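## Task

Four nests, N1 to N4, each carry one of the plates M06, M09, M60 and M90, and the ID labels are the only way to tell which plate sits where. First build a stack in rack S1 from the bottom upward as M09, then M60, then M90: M09 flat on the rack floor, the other two completely seated in the plate beneath, and the labelled short end of every plate toward the rack's front (the side facing the robot). Next release the plates and push the START key on post KP until it latches. Finally return all four plates so each lies flat inside the locators of the nest it came from, with well A1 in the corner marked A1, while START stays latched. Anything that stays in place only because the robot is holding it does not count; release everything and move the gripper away at the end.

## Robot and tools

ROBOT. One arm with four axes (lift, shoulder, elbow, wrist yaw) and a two-finger gripper that is always level: it can only turn about the vertical. The commanded point is the midpoint between the two rubber pads, 2 to 3 cm behind the fingertips. The fingertips never touch even when closed, so a key is pressed with a single fingertip.

FRAMES. Scene frame: origin on the table top under the arm base, +z up, +y to the left when looking along +x. Gripper frame: fingers point along its +x, they open and close along its y, and rz rotates about its z from +x toward +y.

execute_actions. Argument actions: a list of actions; each action is a list of up to 15 rows; each row is 5 numbers in [-1, 1]: dx, dy, dz, rz, opening. One row runs for one control step (1/30 s); if fewer than 15 rows are given, the last row repeats to fill 15 steps. dx, dy, dz, rz form an offset target in the gripper's own axes, measured from the gripper's measured pose when that action began (for the first action of a call, the last pose any result reported in this scene). Rows are not cumulative: every row refers to that same start pose. Scale: 1.0 equals 0.6 m or 180 degrees. opening is absolute, not an offset: +1 is fully open (0.140 m), -1 is closed, still leaving 0.066 m between pads. Allow at least about 0.6 s for a full close. Each step the target is clipped to 70 mm and 16 degrees from the measured pose, so a long reach needs several actions; after an action the arm stops at most 70 mm past where it was, not at your target. An empty list only returns state and images.

move. Argument target: one row of 5 numbers with the same meaning, offsets from the pose in the latest result that shows one. speed: path top speed in m/s, 0.002 to 0.5, default 0.25; turning is capped at twice that value in rad/s. blocking: if false, the result arrives after 0.5 s while the arm keeps going; then use wait or stop before sending other motion. The path is straight, lasts 0.5 to 10 s (longer ones end early), does not avoid obstacles, and the gripper can lag, drift or overshoot speed, especially with the arm near straight. Faster contact and a target set deeper past contact both press harder. The opening is applied at the start. The move: line reports how it ended (done, off_target, moving, held, fault), the limits that acted (paced = pose clipped; held = some steps blocked, after which the arm may jump faster), and the distance from target.

wait: seconds, 0 to 10; the arm keeps its last command and a running move continues. stop: brakes a running move; it needs room, more if fast; the fingers keep moving. zoom_image: camera (cam_head_left, cam_head_right or cam_wrist) and region [x0, y0, x1, y1] in that camera's pixels, top-left origin, at most 504 by 504. finished_scene: scene = the current scene's number; irreversible, and the goal must already hold.

RESULTS. The state line shows end_effector_position (m) and end_effector_quat_wxyz in the scene frame; the printed position may be slightly wrong, more at long reach. Joint positions: lift (m, 0.000 to 0.550), shoulder (rad, -2.000 to 2.000), elbow (rad, -2.800 to 2.800), wrist yaw (rad, -12.566 to 12.566), then pad gap (m). grip_measured is the finger opening on the command scale. Hand target is where the controller is currently driving. A pose unreachable line means the clearance check altered or blocked the command. Action results list positions at some steps, with HELD where a row was held back. MOTOR HOT appears from 85 °C; at 100 °C an OVER-TEMPERATURE FAULT brakes the arm until it cools. Cameras: cam_head_left, cam_head_right, cam_high, cam_low (896x504 each) and cam_wrist (616x616, fisheye).

GRIPPING. To hold something, command an opening below grip_measured; about 0.04 below is secure, a smaller margin grips lighter. Readings may be off by up to about 1 mm consistently. Pad force is about 18 N; a fast close can squeeze harder.

PLATES. Well A1 sits at the labelled short end, in the corner opposite the labelled long side. Read the labels to identify plates.

AVOID. Pressing START (it counts once lit) before the full stack is correct and the unlisted plate is properly in its nest fails the task. A drop of a few millimetres when placing is fine; longer falls fail. Nothing may leave the table. Keep the elbow more than 0.4 rad from 0 or the arm can fold and fault. Joint load limits: lift 57 N, shoulder 8.55 N m, elbow 4.27 N m, wrist yaw 1.42 N m, including held weight; reaching one halts the arm for 10 s and drops the rest of the call. An arm blocked by an object keeps pushing until a new command. Offsets are from the measured pose, so repeating one against a rigid object does not push harder, but against something yielding it goes further. Loose objects may occasionally be nudged. The simulation continues while you compose a reply, holding the last command.

Each tool is called as a command line: name --argument value for each argument, lists and objects as JSON in quotes; but a table of rows of numbers goes row by row, as --pt "numbers of a row", without its own name.

## Session

execute_actions --actions '[]'

Scene clock: 0.00 s.
end_effector_position=(+0.5153, +0.0051, +0.5034) grip_measured=+0.99 end_effector_quat_wxyz=(+0.763, +0.000, +0.000, +0.646)
Joint positions: [ 0.498  0.367  1.438 -0.401  0.14 ]
Hand target: +0.515, +0.005, +0.503; +0.763, +0.000, +0.000, +0.646

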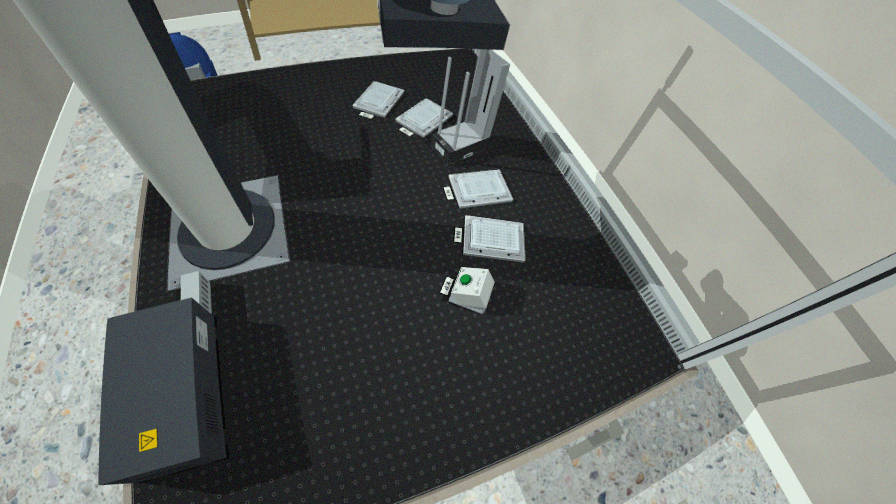

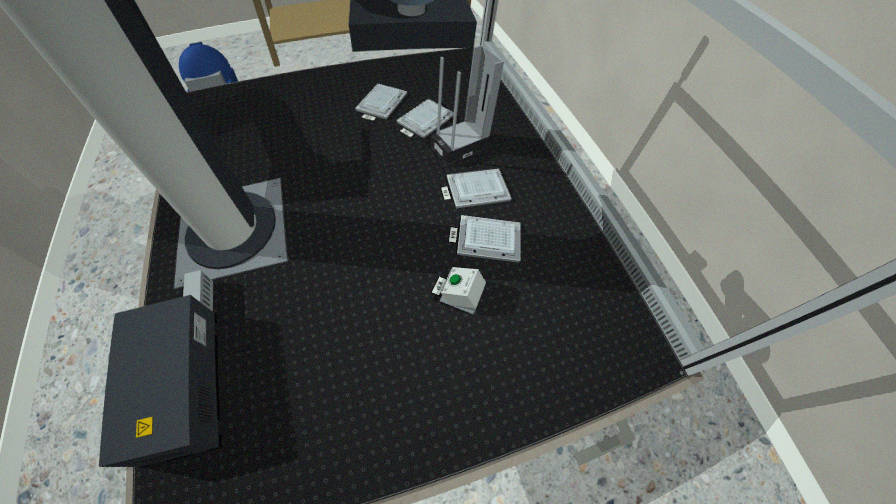

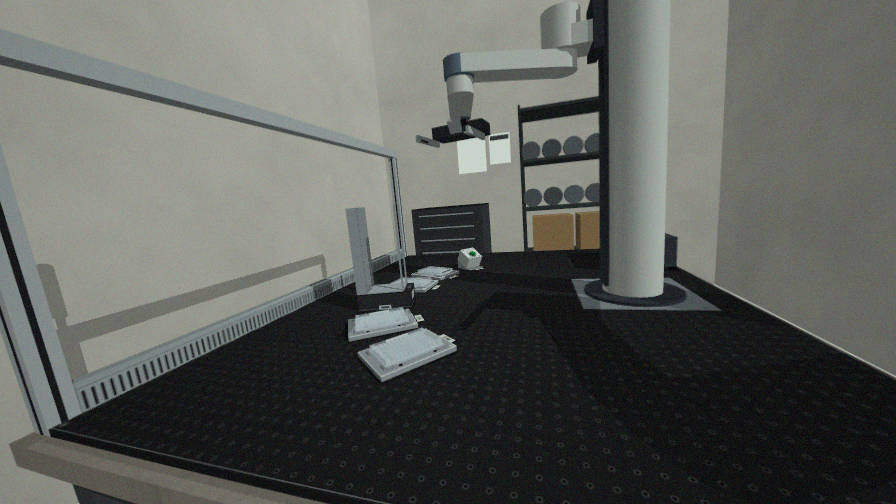

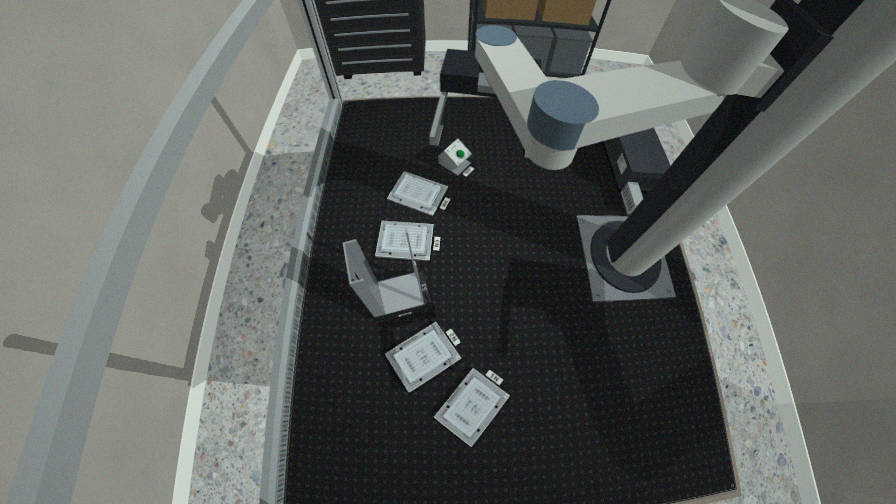

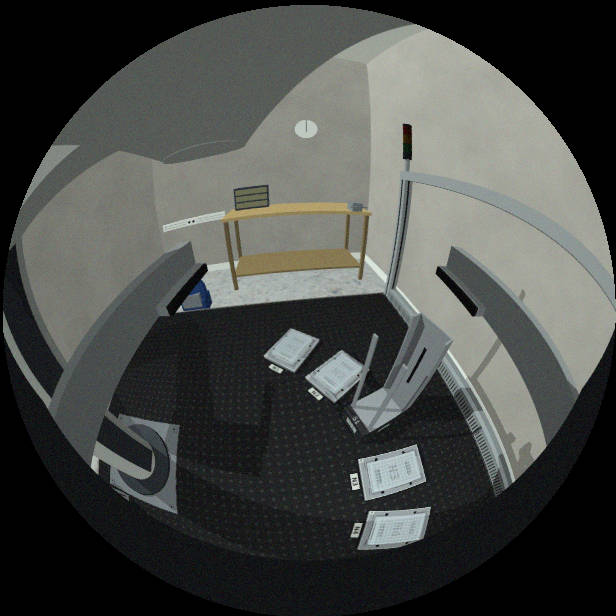

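zoom_image --camera "cam_low" --region '[330, 130, 560, 460]'

zoom_image --camera "cam_head_left" --region '[330, 40, 560, 320]'

zoom_image --camera "cam_wrist" --region '[250, 300, 480, 560]'

Region (330, 130, 560, 460) of cam_low's 896x504 image, scaled by 1.527, with more detail than that image has; it fills the left 351 columns of this view, and the rest is white.

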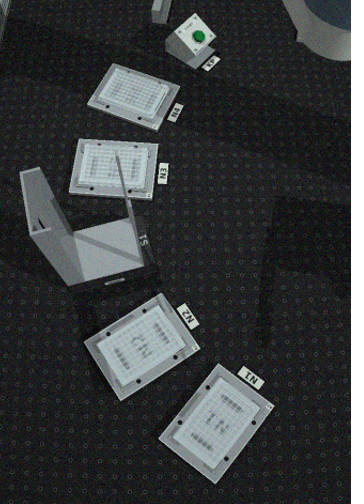

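Region (330, 40, 560, 320) of cam_head_left's 896x504 image, scaled by 1.800, with more detail than that image has; it fills the left 414 columns of this view, and the rest is white.

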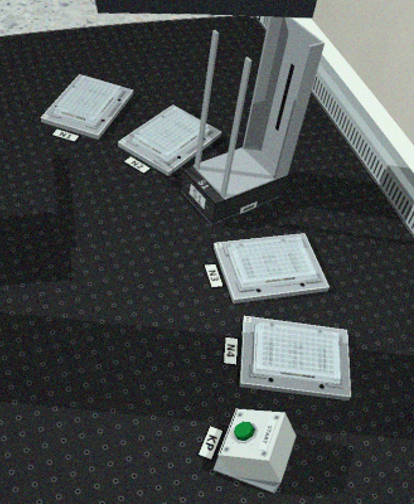

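Region (250, 300, 480, 560) of cam_wrist's 616x616 image, scaled by 1.938, with more detail than that image has; it fills the left 446 columns of this view, and the rest is white.

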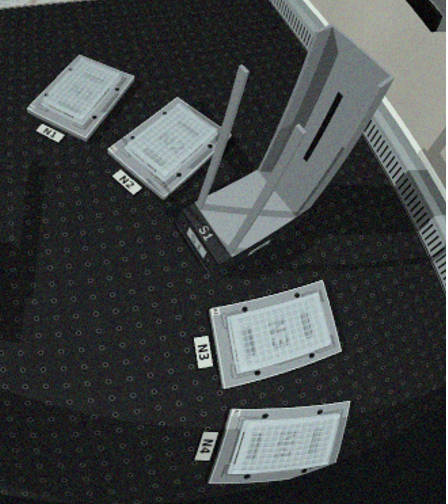

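move --target '[-0.123, 0.174, 0, -0.49, 1]' --speed 0.4

Scene clock: 5.67 s.
end_effector_position=(+0.4001, -0.0504, +0.5034) grip_measured=+0.99 end_effector_quat_wxyz=(+0.998, +0.000, +0.000, -0.067)
Joint positions: [ 0.498  0.616  0.321 -1.072  0.14 ]
Hand target: +0.400, -0.050, +0.503; +0.998, +0.000, +0.000, -0.067
Off the commanded pose: 0.000 m, 0 deg.
move: done

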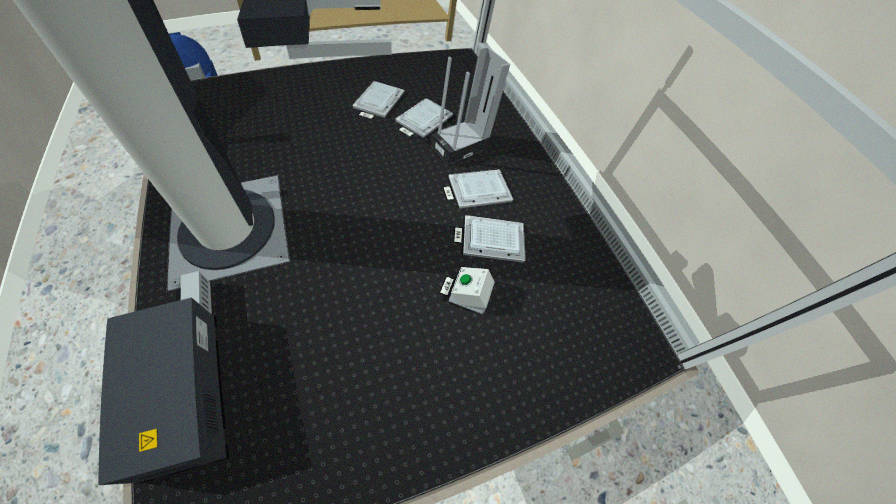

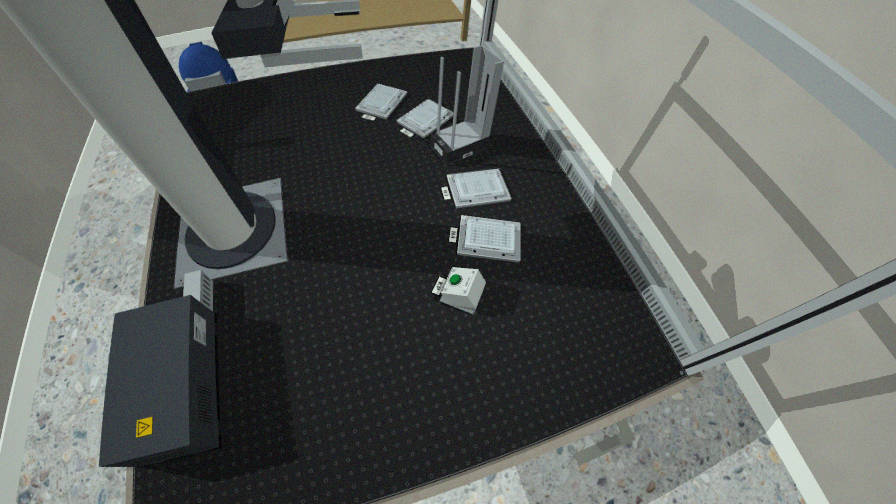

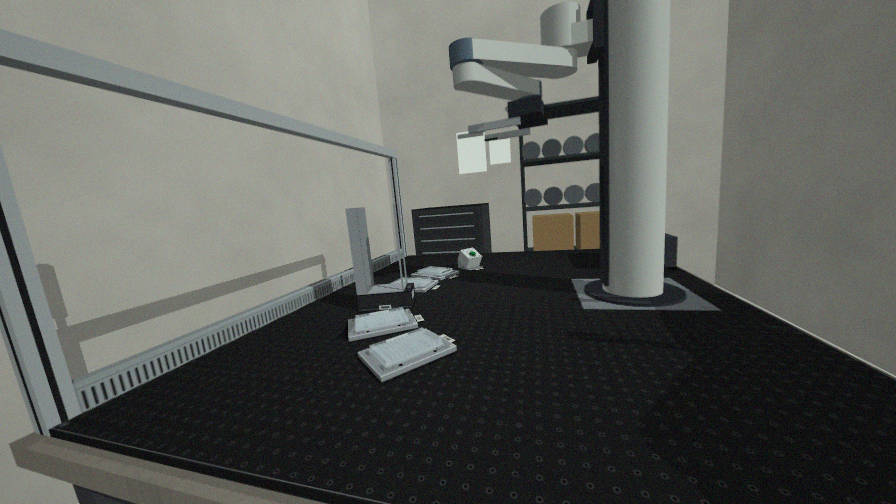

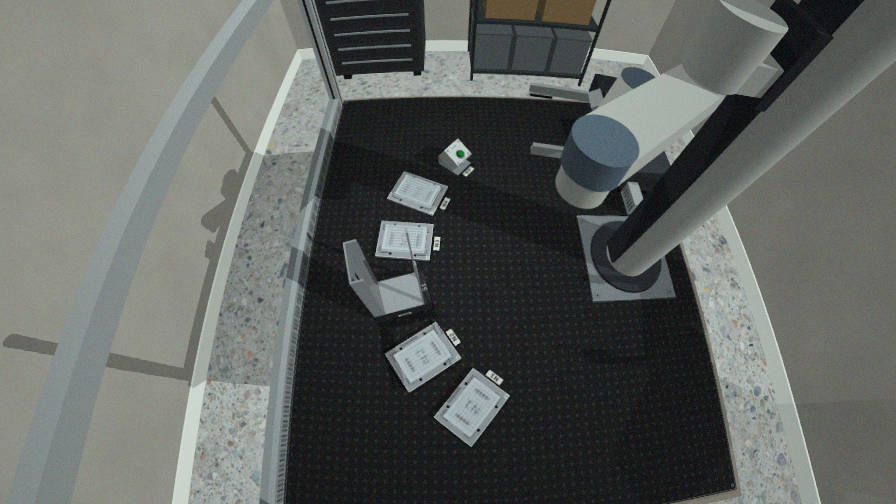

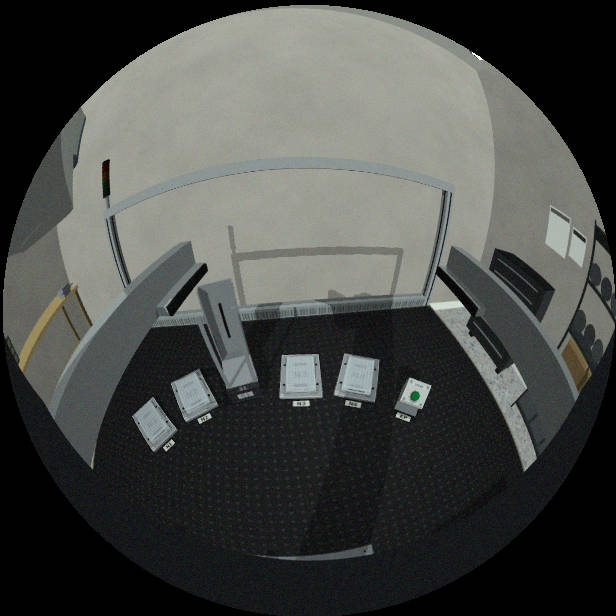

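move --target '[0.098, -0.1045, -0.05, -0.028, 1]' --speed 0.2

move --target '[0, 0, -0.55, 0, 1]' --speed 0.4

Scene clock: 9.17 s.
end_effector_position=(+0.4500, -0.1205, +0.4733) grip_measured=+0.99 end_effector_quat_wxyz=(+0.994, +0.000, +0.000, -0.111)
Joint positions: [ 0.468  0.45   0.627 -1.3    0.14 ]
Hand target: +0.450, -0.120, +0.473; +0.994, +0.000, +0.000, -0.111
Off the commanded pose: 0.000 m, 0 deg.
move: done

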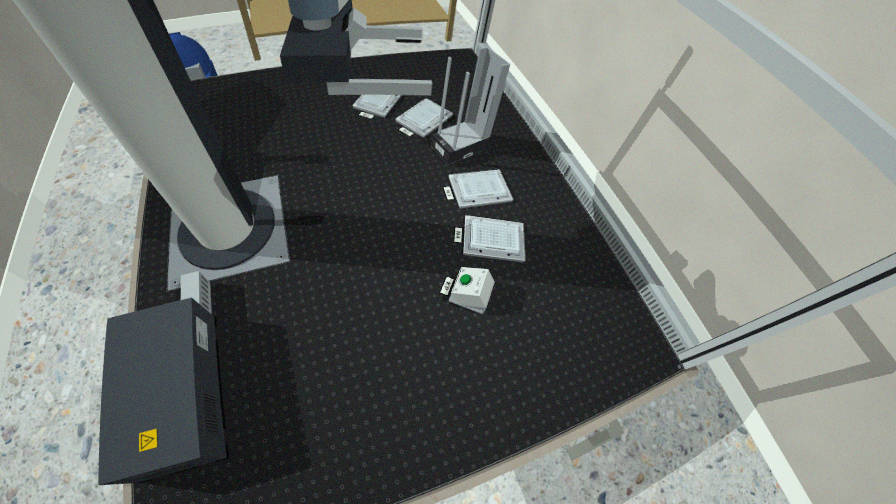

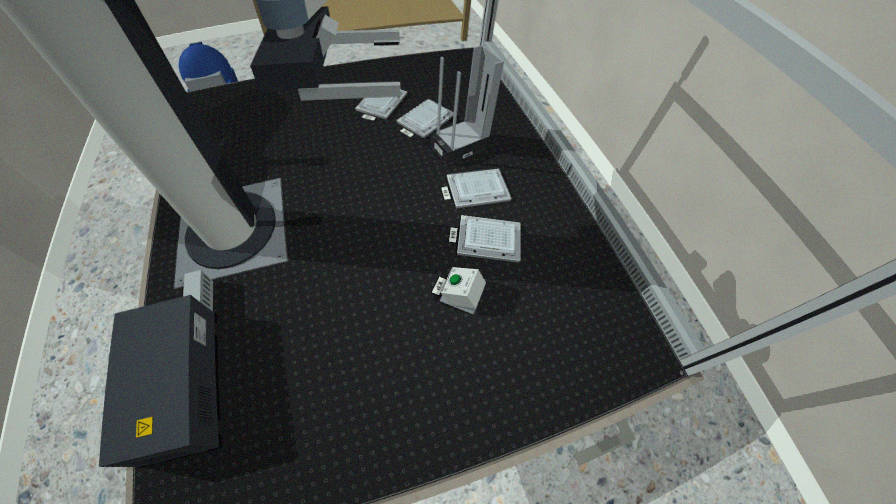

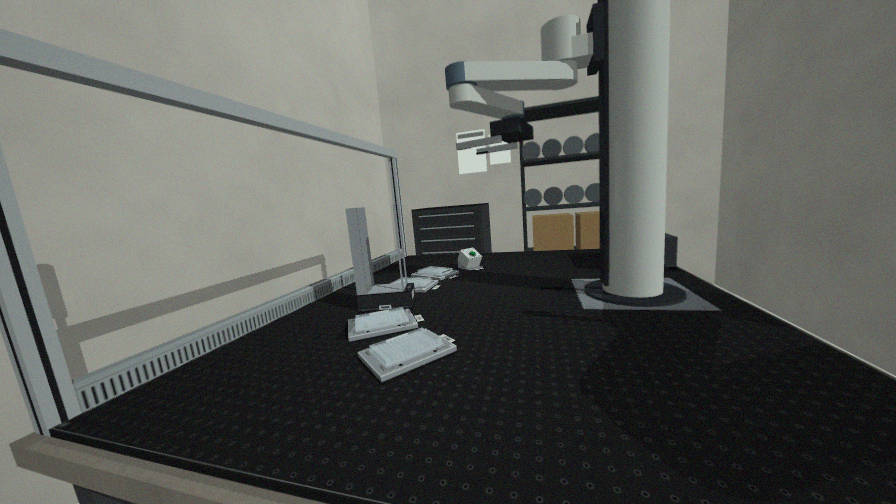

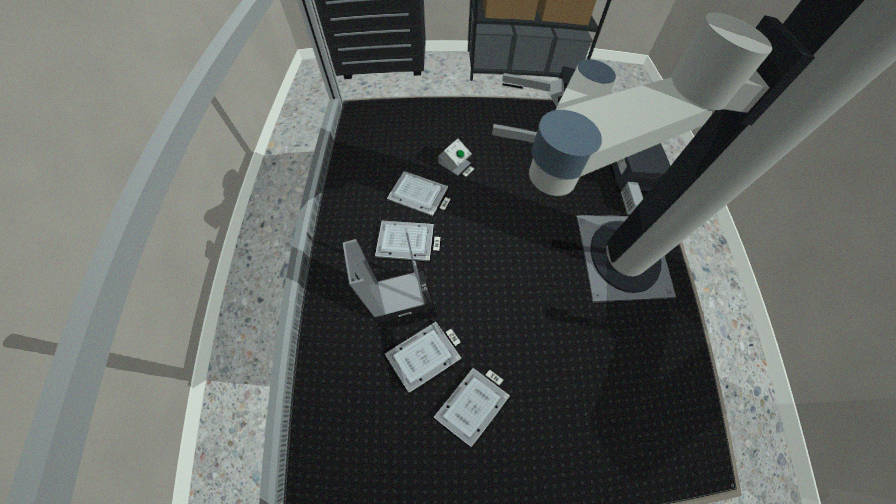

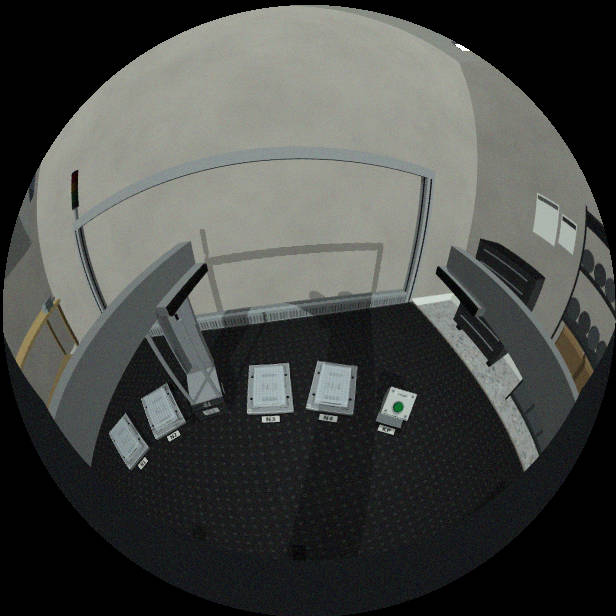

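Scene clock: 10.53 s.
end_effector_position=(+0.4500, -0.1205, +0.1433) grip_measured=+0.99 end_effector_quat_wxyz=(+0.994, +0.000, +0.000, -0.111)
Joint positions: [ 0.138  0.45   0.627 -1.3    0.14 ]
Hand target: +0.450, -0.120, +0.143; +0.994, +0.000, +0.000, -0.111
Off the commanded pose: 0.000 m, 0 deg.
move: done; limits=paced

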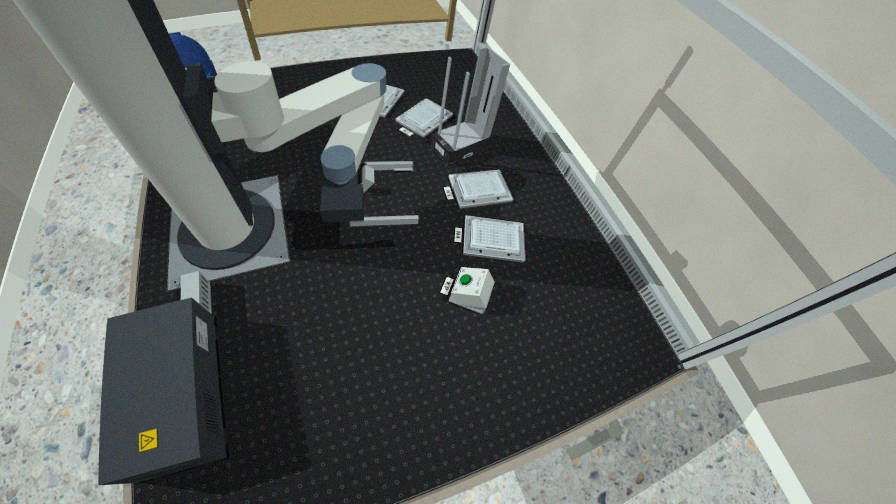

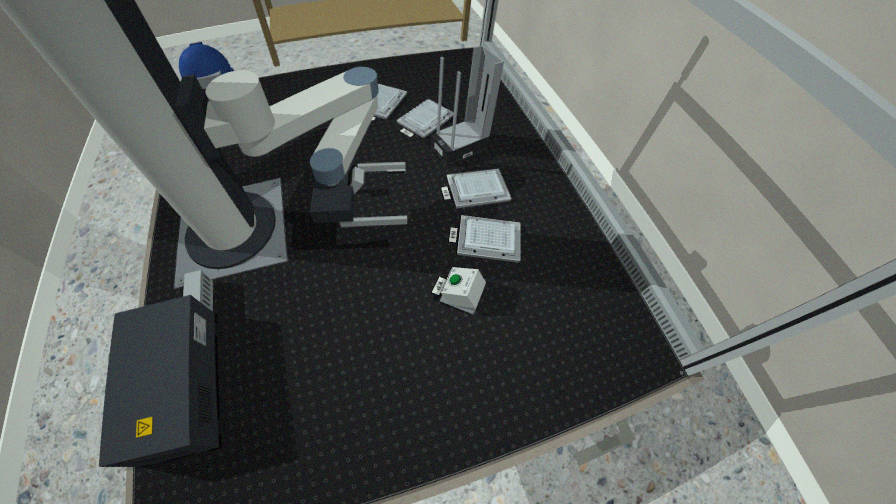

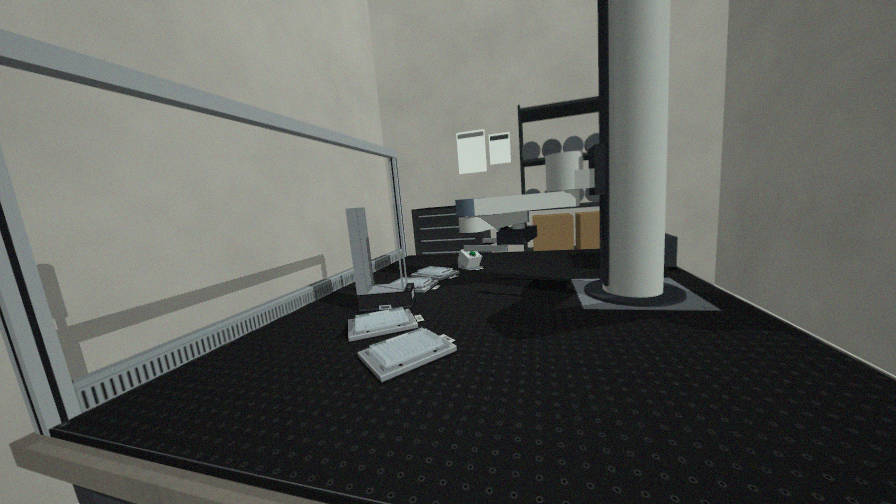

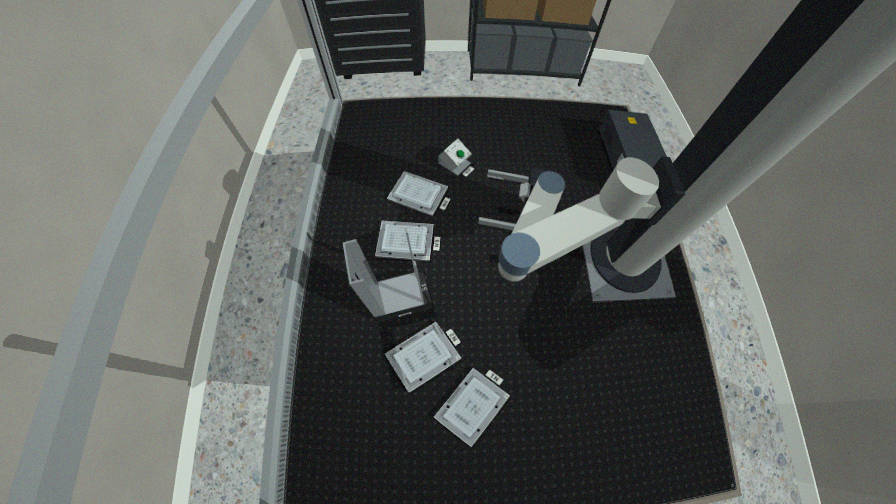

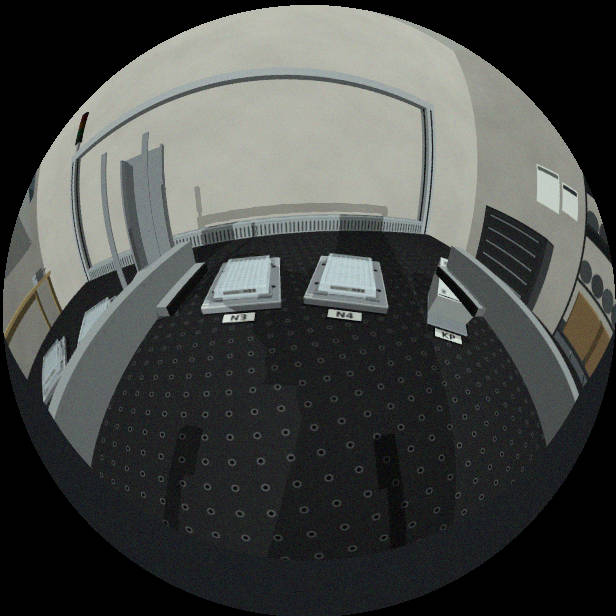

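zoom_image --camera "cam_wrist" --region '[180, 230, 420, 340]'

Region (180, 230, 420, 340) of cam_wrist's 616x616 image, scaled by 2.100, with more detail than that image has; it fills the top 231 rows of this view, and the rest is white.

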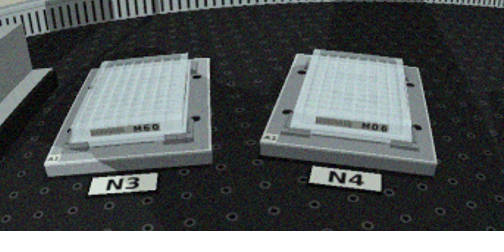

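zoom_image --camera "cam_wrist" --region '[195, 270, 295, 320]'

zoom_image --camera "cam_wrist" --region '[300, 270, 400, 320]'

Region (195, 270, 295, 320) of cam_wrist's 616x616 image, scaled by 5.040, with more detail than that image has.

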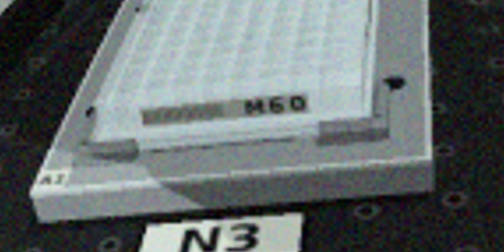

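Region (300, 270, 400, 320) of cam_wrist's 616x616 image, scaled by 5.040, with more detail than that image has.

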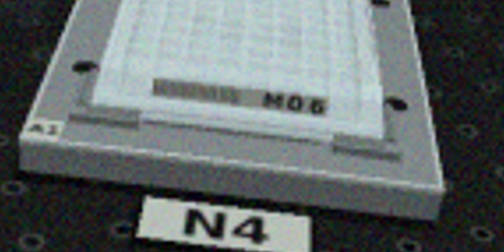

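move --target '[-0.066, 0.6694, 0, 0.2375, 1]' --speed 0.3

Scene clock: 17.47 s.
end_effector_position=(+0.4999, +0.2802, +0.1433) grip_measured=+0.99 end_effector_quat_wxyz=(+0.966, +0.000, +0.000, +0.259)
Joint positions: [ 0.138  1.665  1.187 -2.327  0.14 ]
Hand target: +0.500, +0.280, +0.143; +0.966, +0.000, +0.000, +0.259
Off the commanded pose: 0.000 m, 0 deg.
move: done

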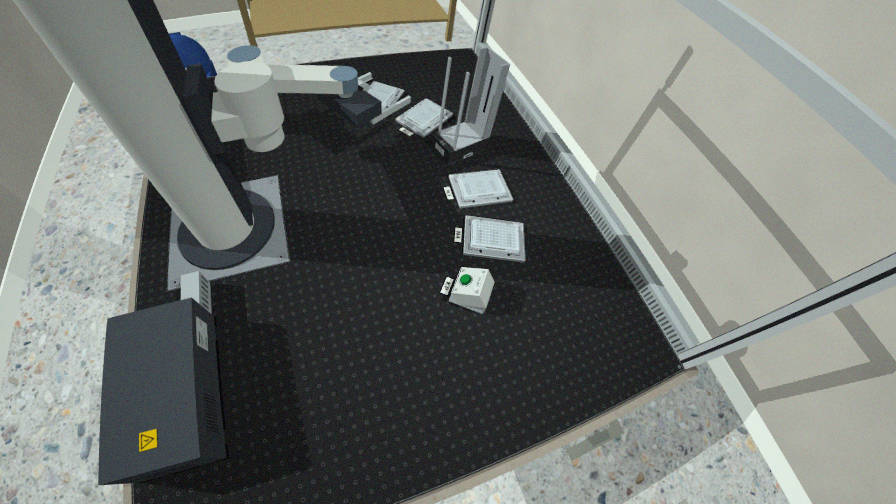

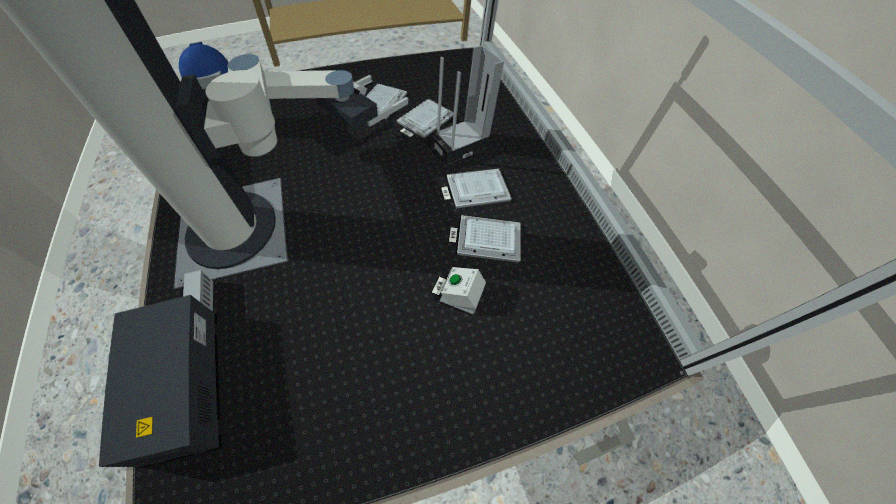

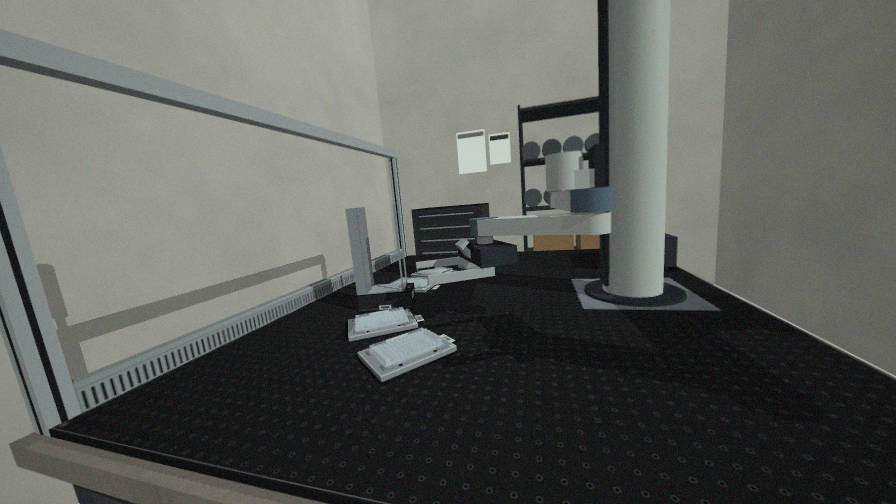

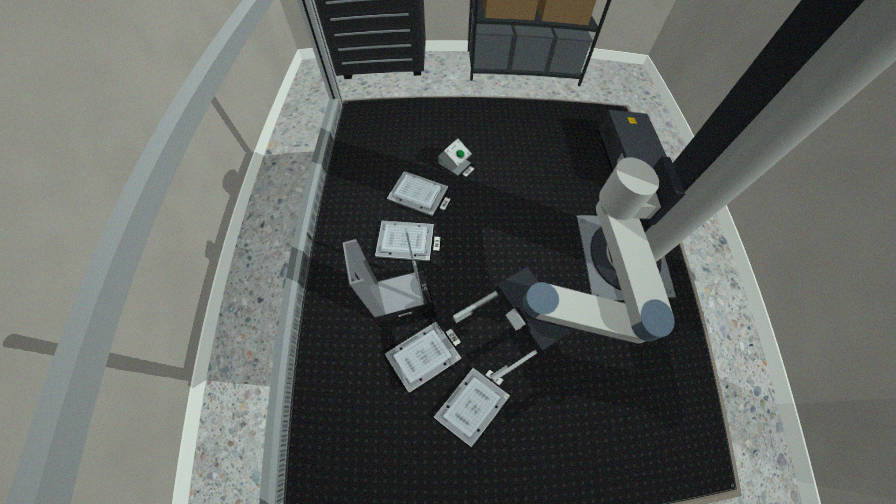

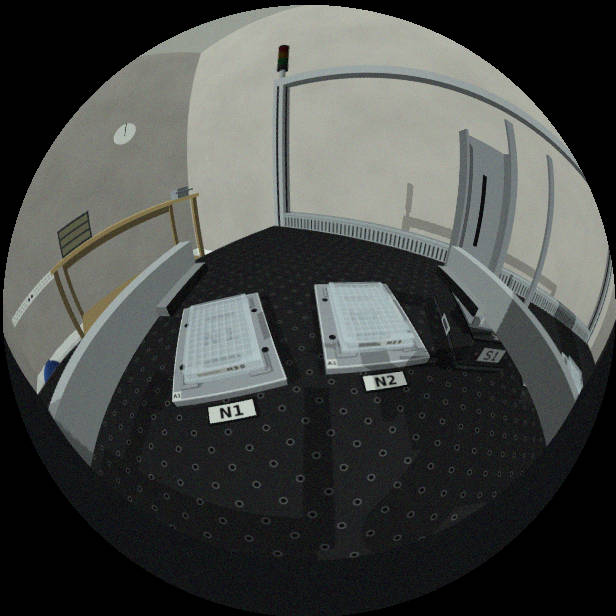

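zoom_image --camera "cam_wrist" --region '[160, 280, 440, 430]'

Region (160, 280, 440, 430) of cam_wrist's 616x616 image, scaled by 1.800, with more detail than that image has; it fills the top 270 rows of this view, and the rest is white.

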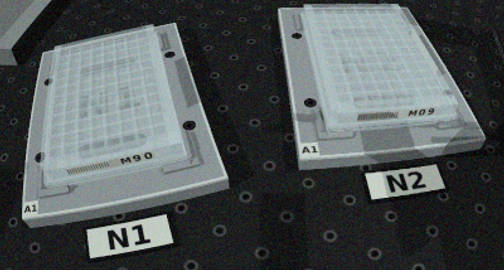

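zoom_image --camera "cam_wrist" --region '[170, 340, 290, 410]'

zoom_image --camera "cam_wrist" --region '[315, 310, 435, 380]'

Region (170, 340, 290, 410) of cam_wrist's 616x616 image, scaled by 4.200, with more detail than that image has; it fills the top 294 rows of this view, and the rest is white.

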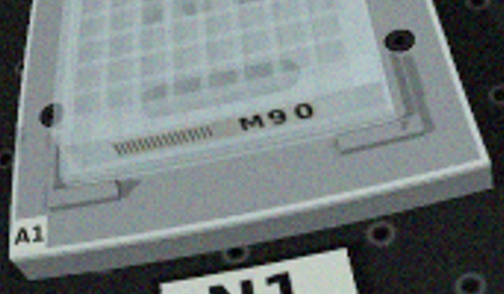

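Region (315, 310, 435, 380) of cam_wrist's 616x616 image, scaled by 4.200, with more detail than that image has; it fills the top 294 rows of this view, and the rest is white.

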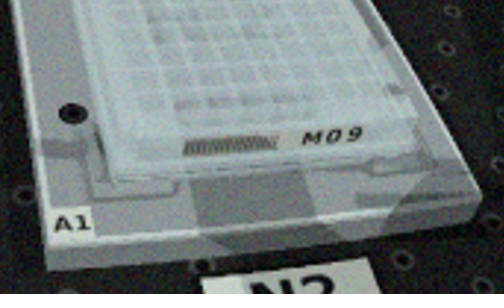

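move --target '[-0.204, -0.2865, 0.05, -0.1, 1]' --speed 0.3

Scene clock: 21.80 s.
end_effector_position=(+0.4800, +0.0699, +0.1733) grip_measured=+0.99 end_effector_quat_wxyz=(+0.995, +0.000, +0.000, +0.104)
Joint positions: [ 0.168  1.258  0.661 -1.71   0.14 ]
Hand target: +0.480, +0.070, +0.173; +0.994, +0.000, +0.000, +0.105
Off the commanded pose: 0.000 m, 0 deg.
move: done

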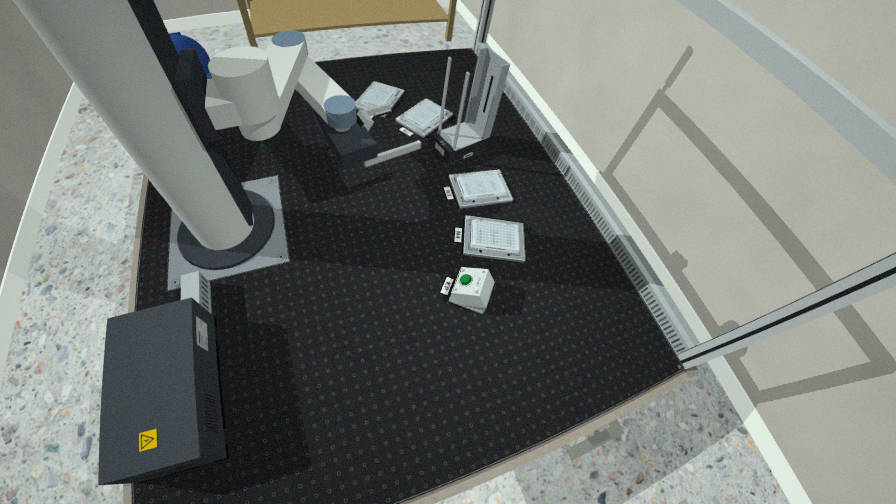

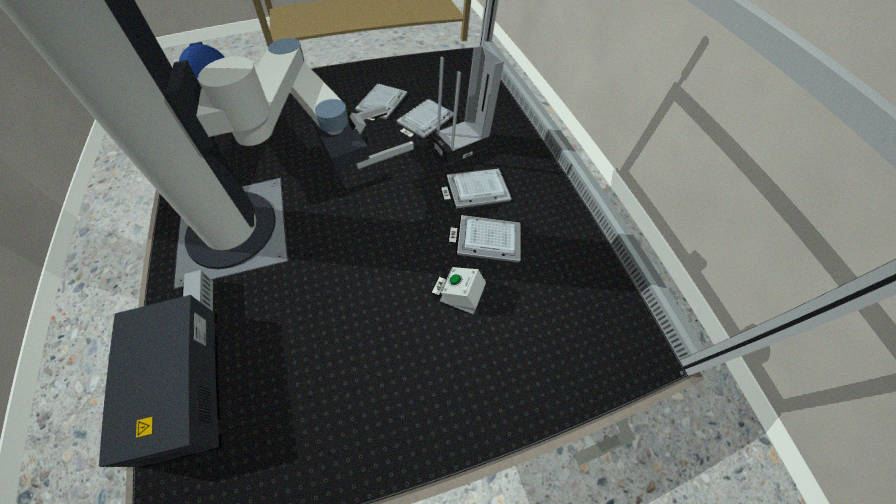

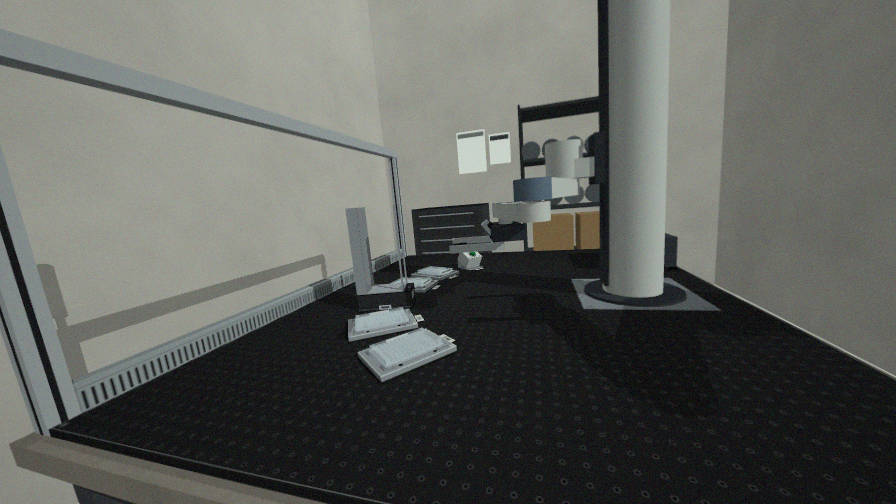

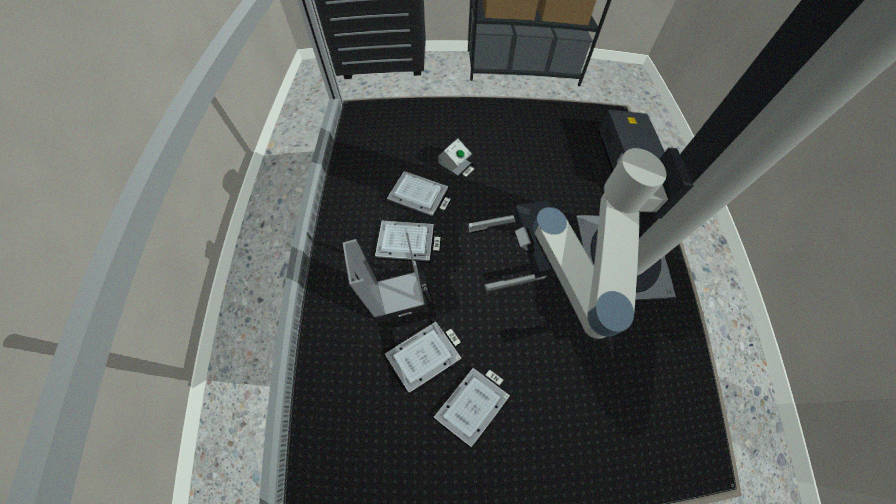

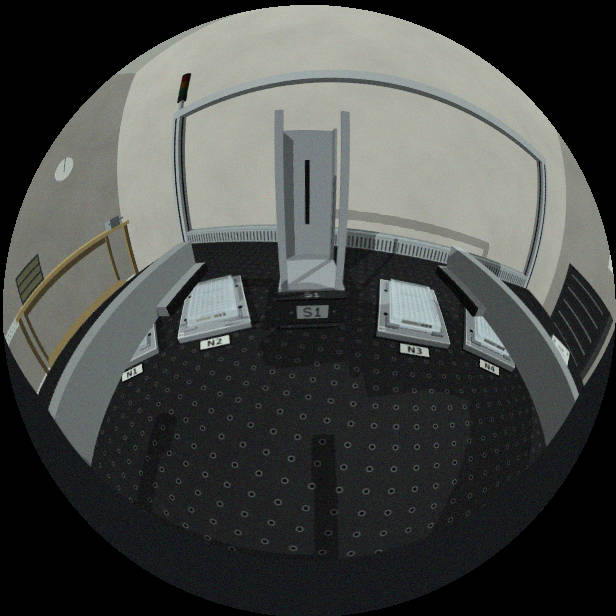

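zoom_image --camera "cam_wrist" --region '[240, 90, 390, 340]'

Region (240, 90, 390, 340) of cam_wrist's 616x616 image, scaled by 2.016, with more detail than that image has; it fills the left 302 columns of this view, and the rest is white.

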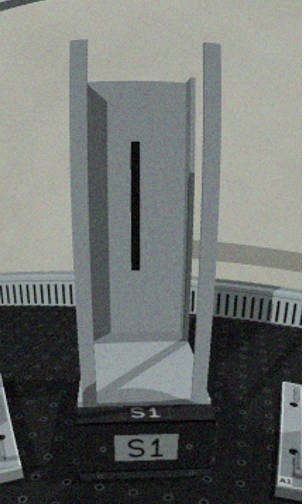

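zoom_image --camera "cam_wrist" --region '[130, 220, 250, 340]'

zoom_image --camera "cam_low" --region '[330, 190, 570, 330]'

Region (130, 220, 250, 340) of cam_wrist's 616x616 image, scaled by 4.200, with more detail than that image has.

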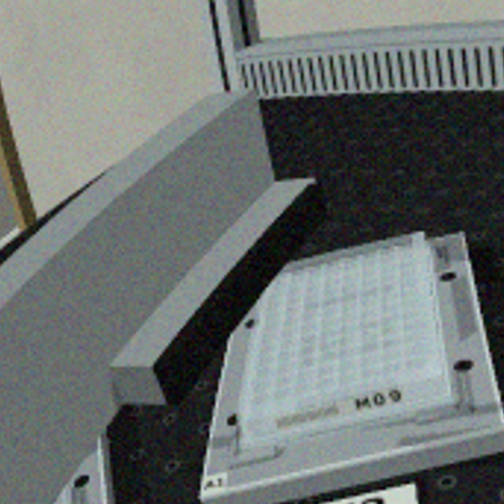

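Region (330, 190, 570, 330) of cam_low's 896x504 image, scaled by 2.100, with more detail than that image has; it fills the top 294 rows of this view, and the rest is white.

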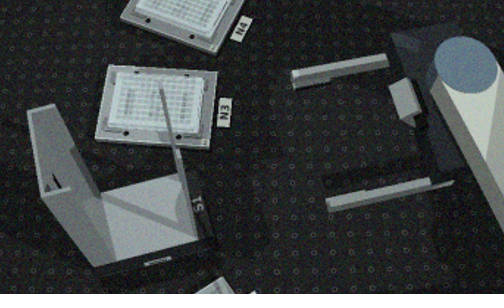

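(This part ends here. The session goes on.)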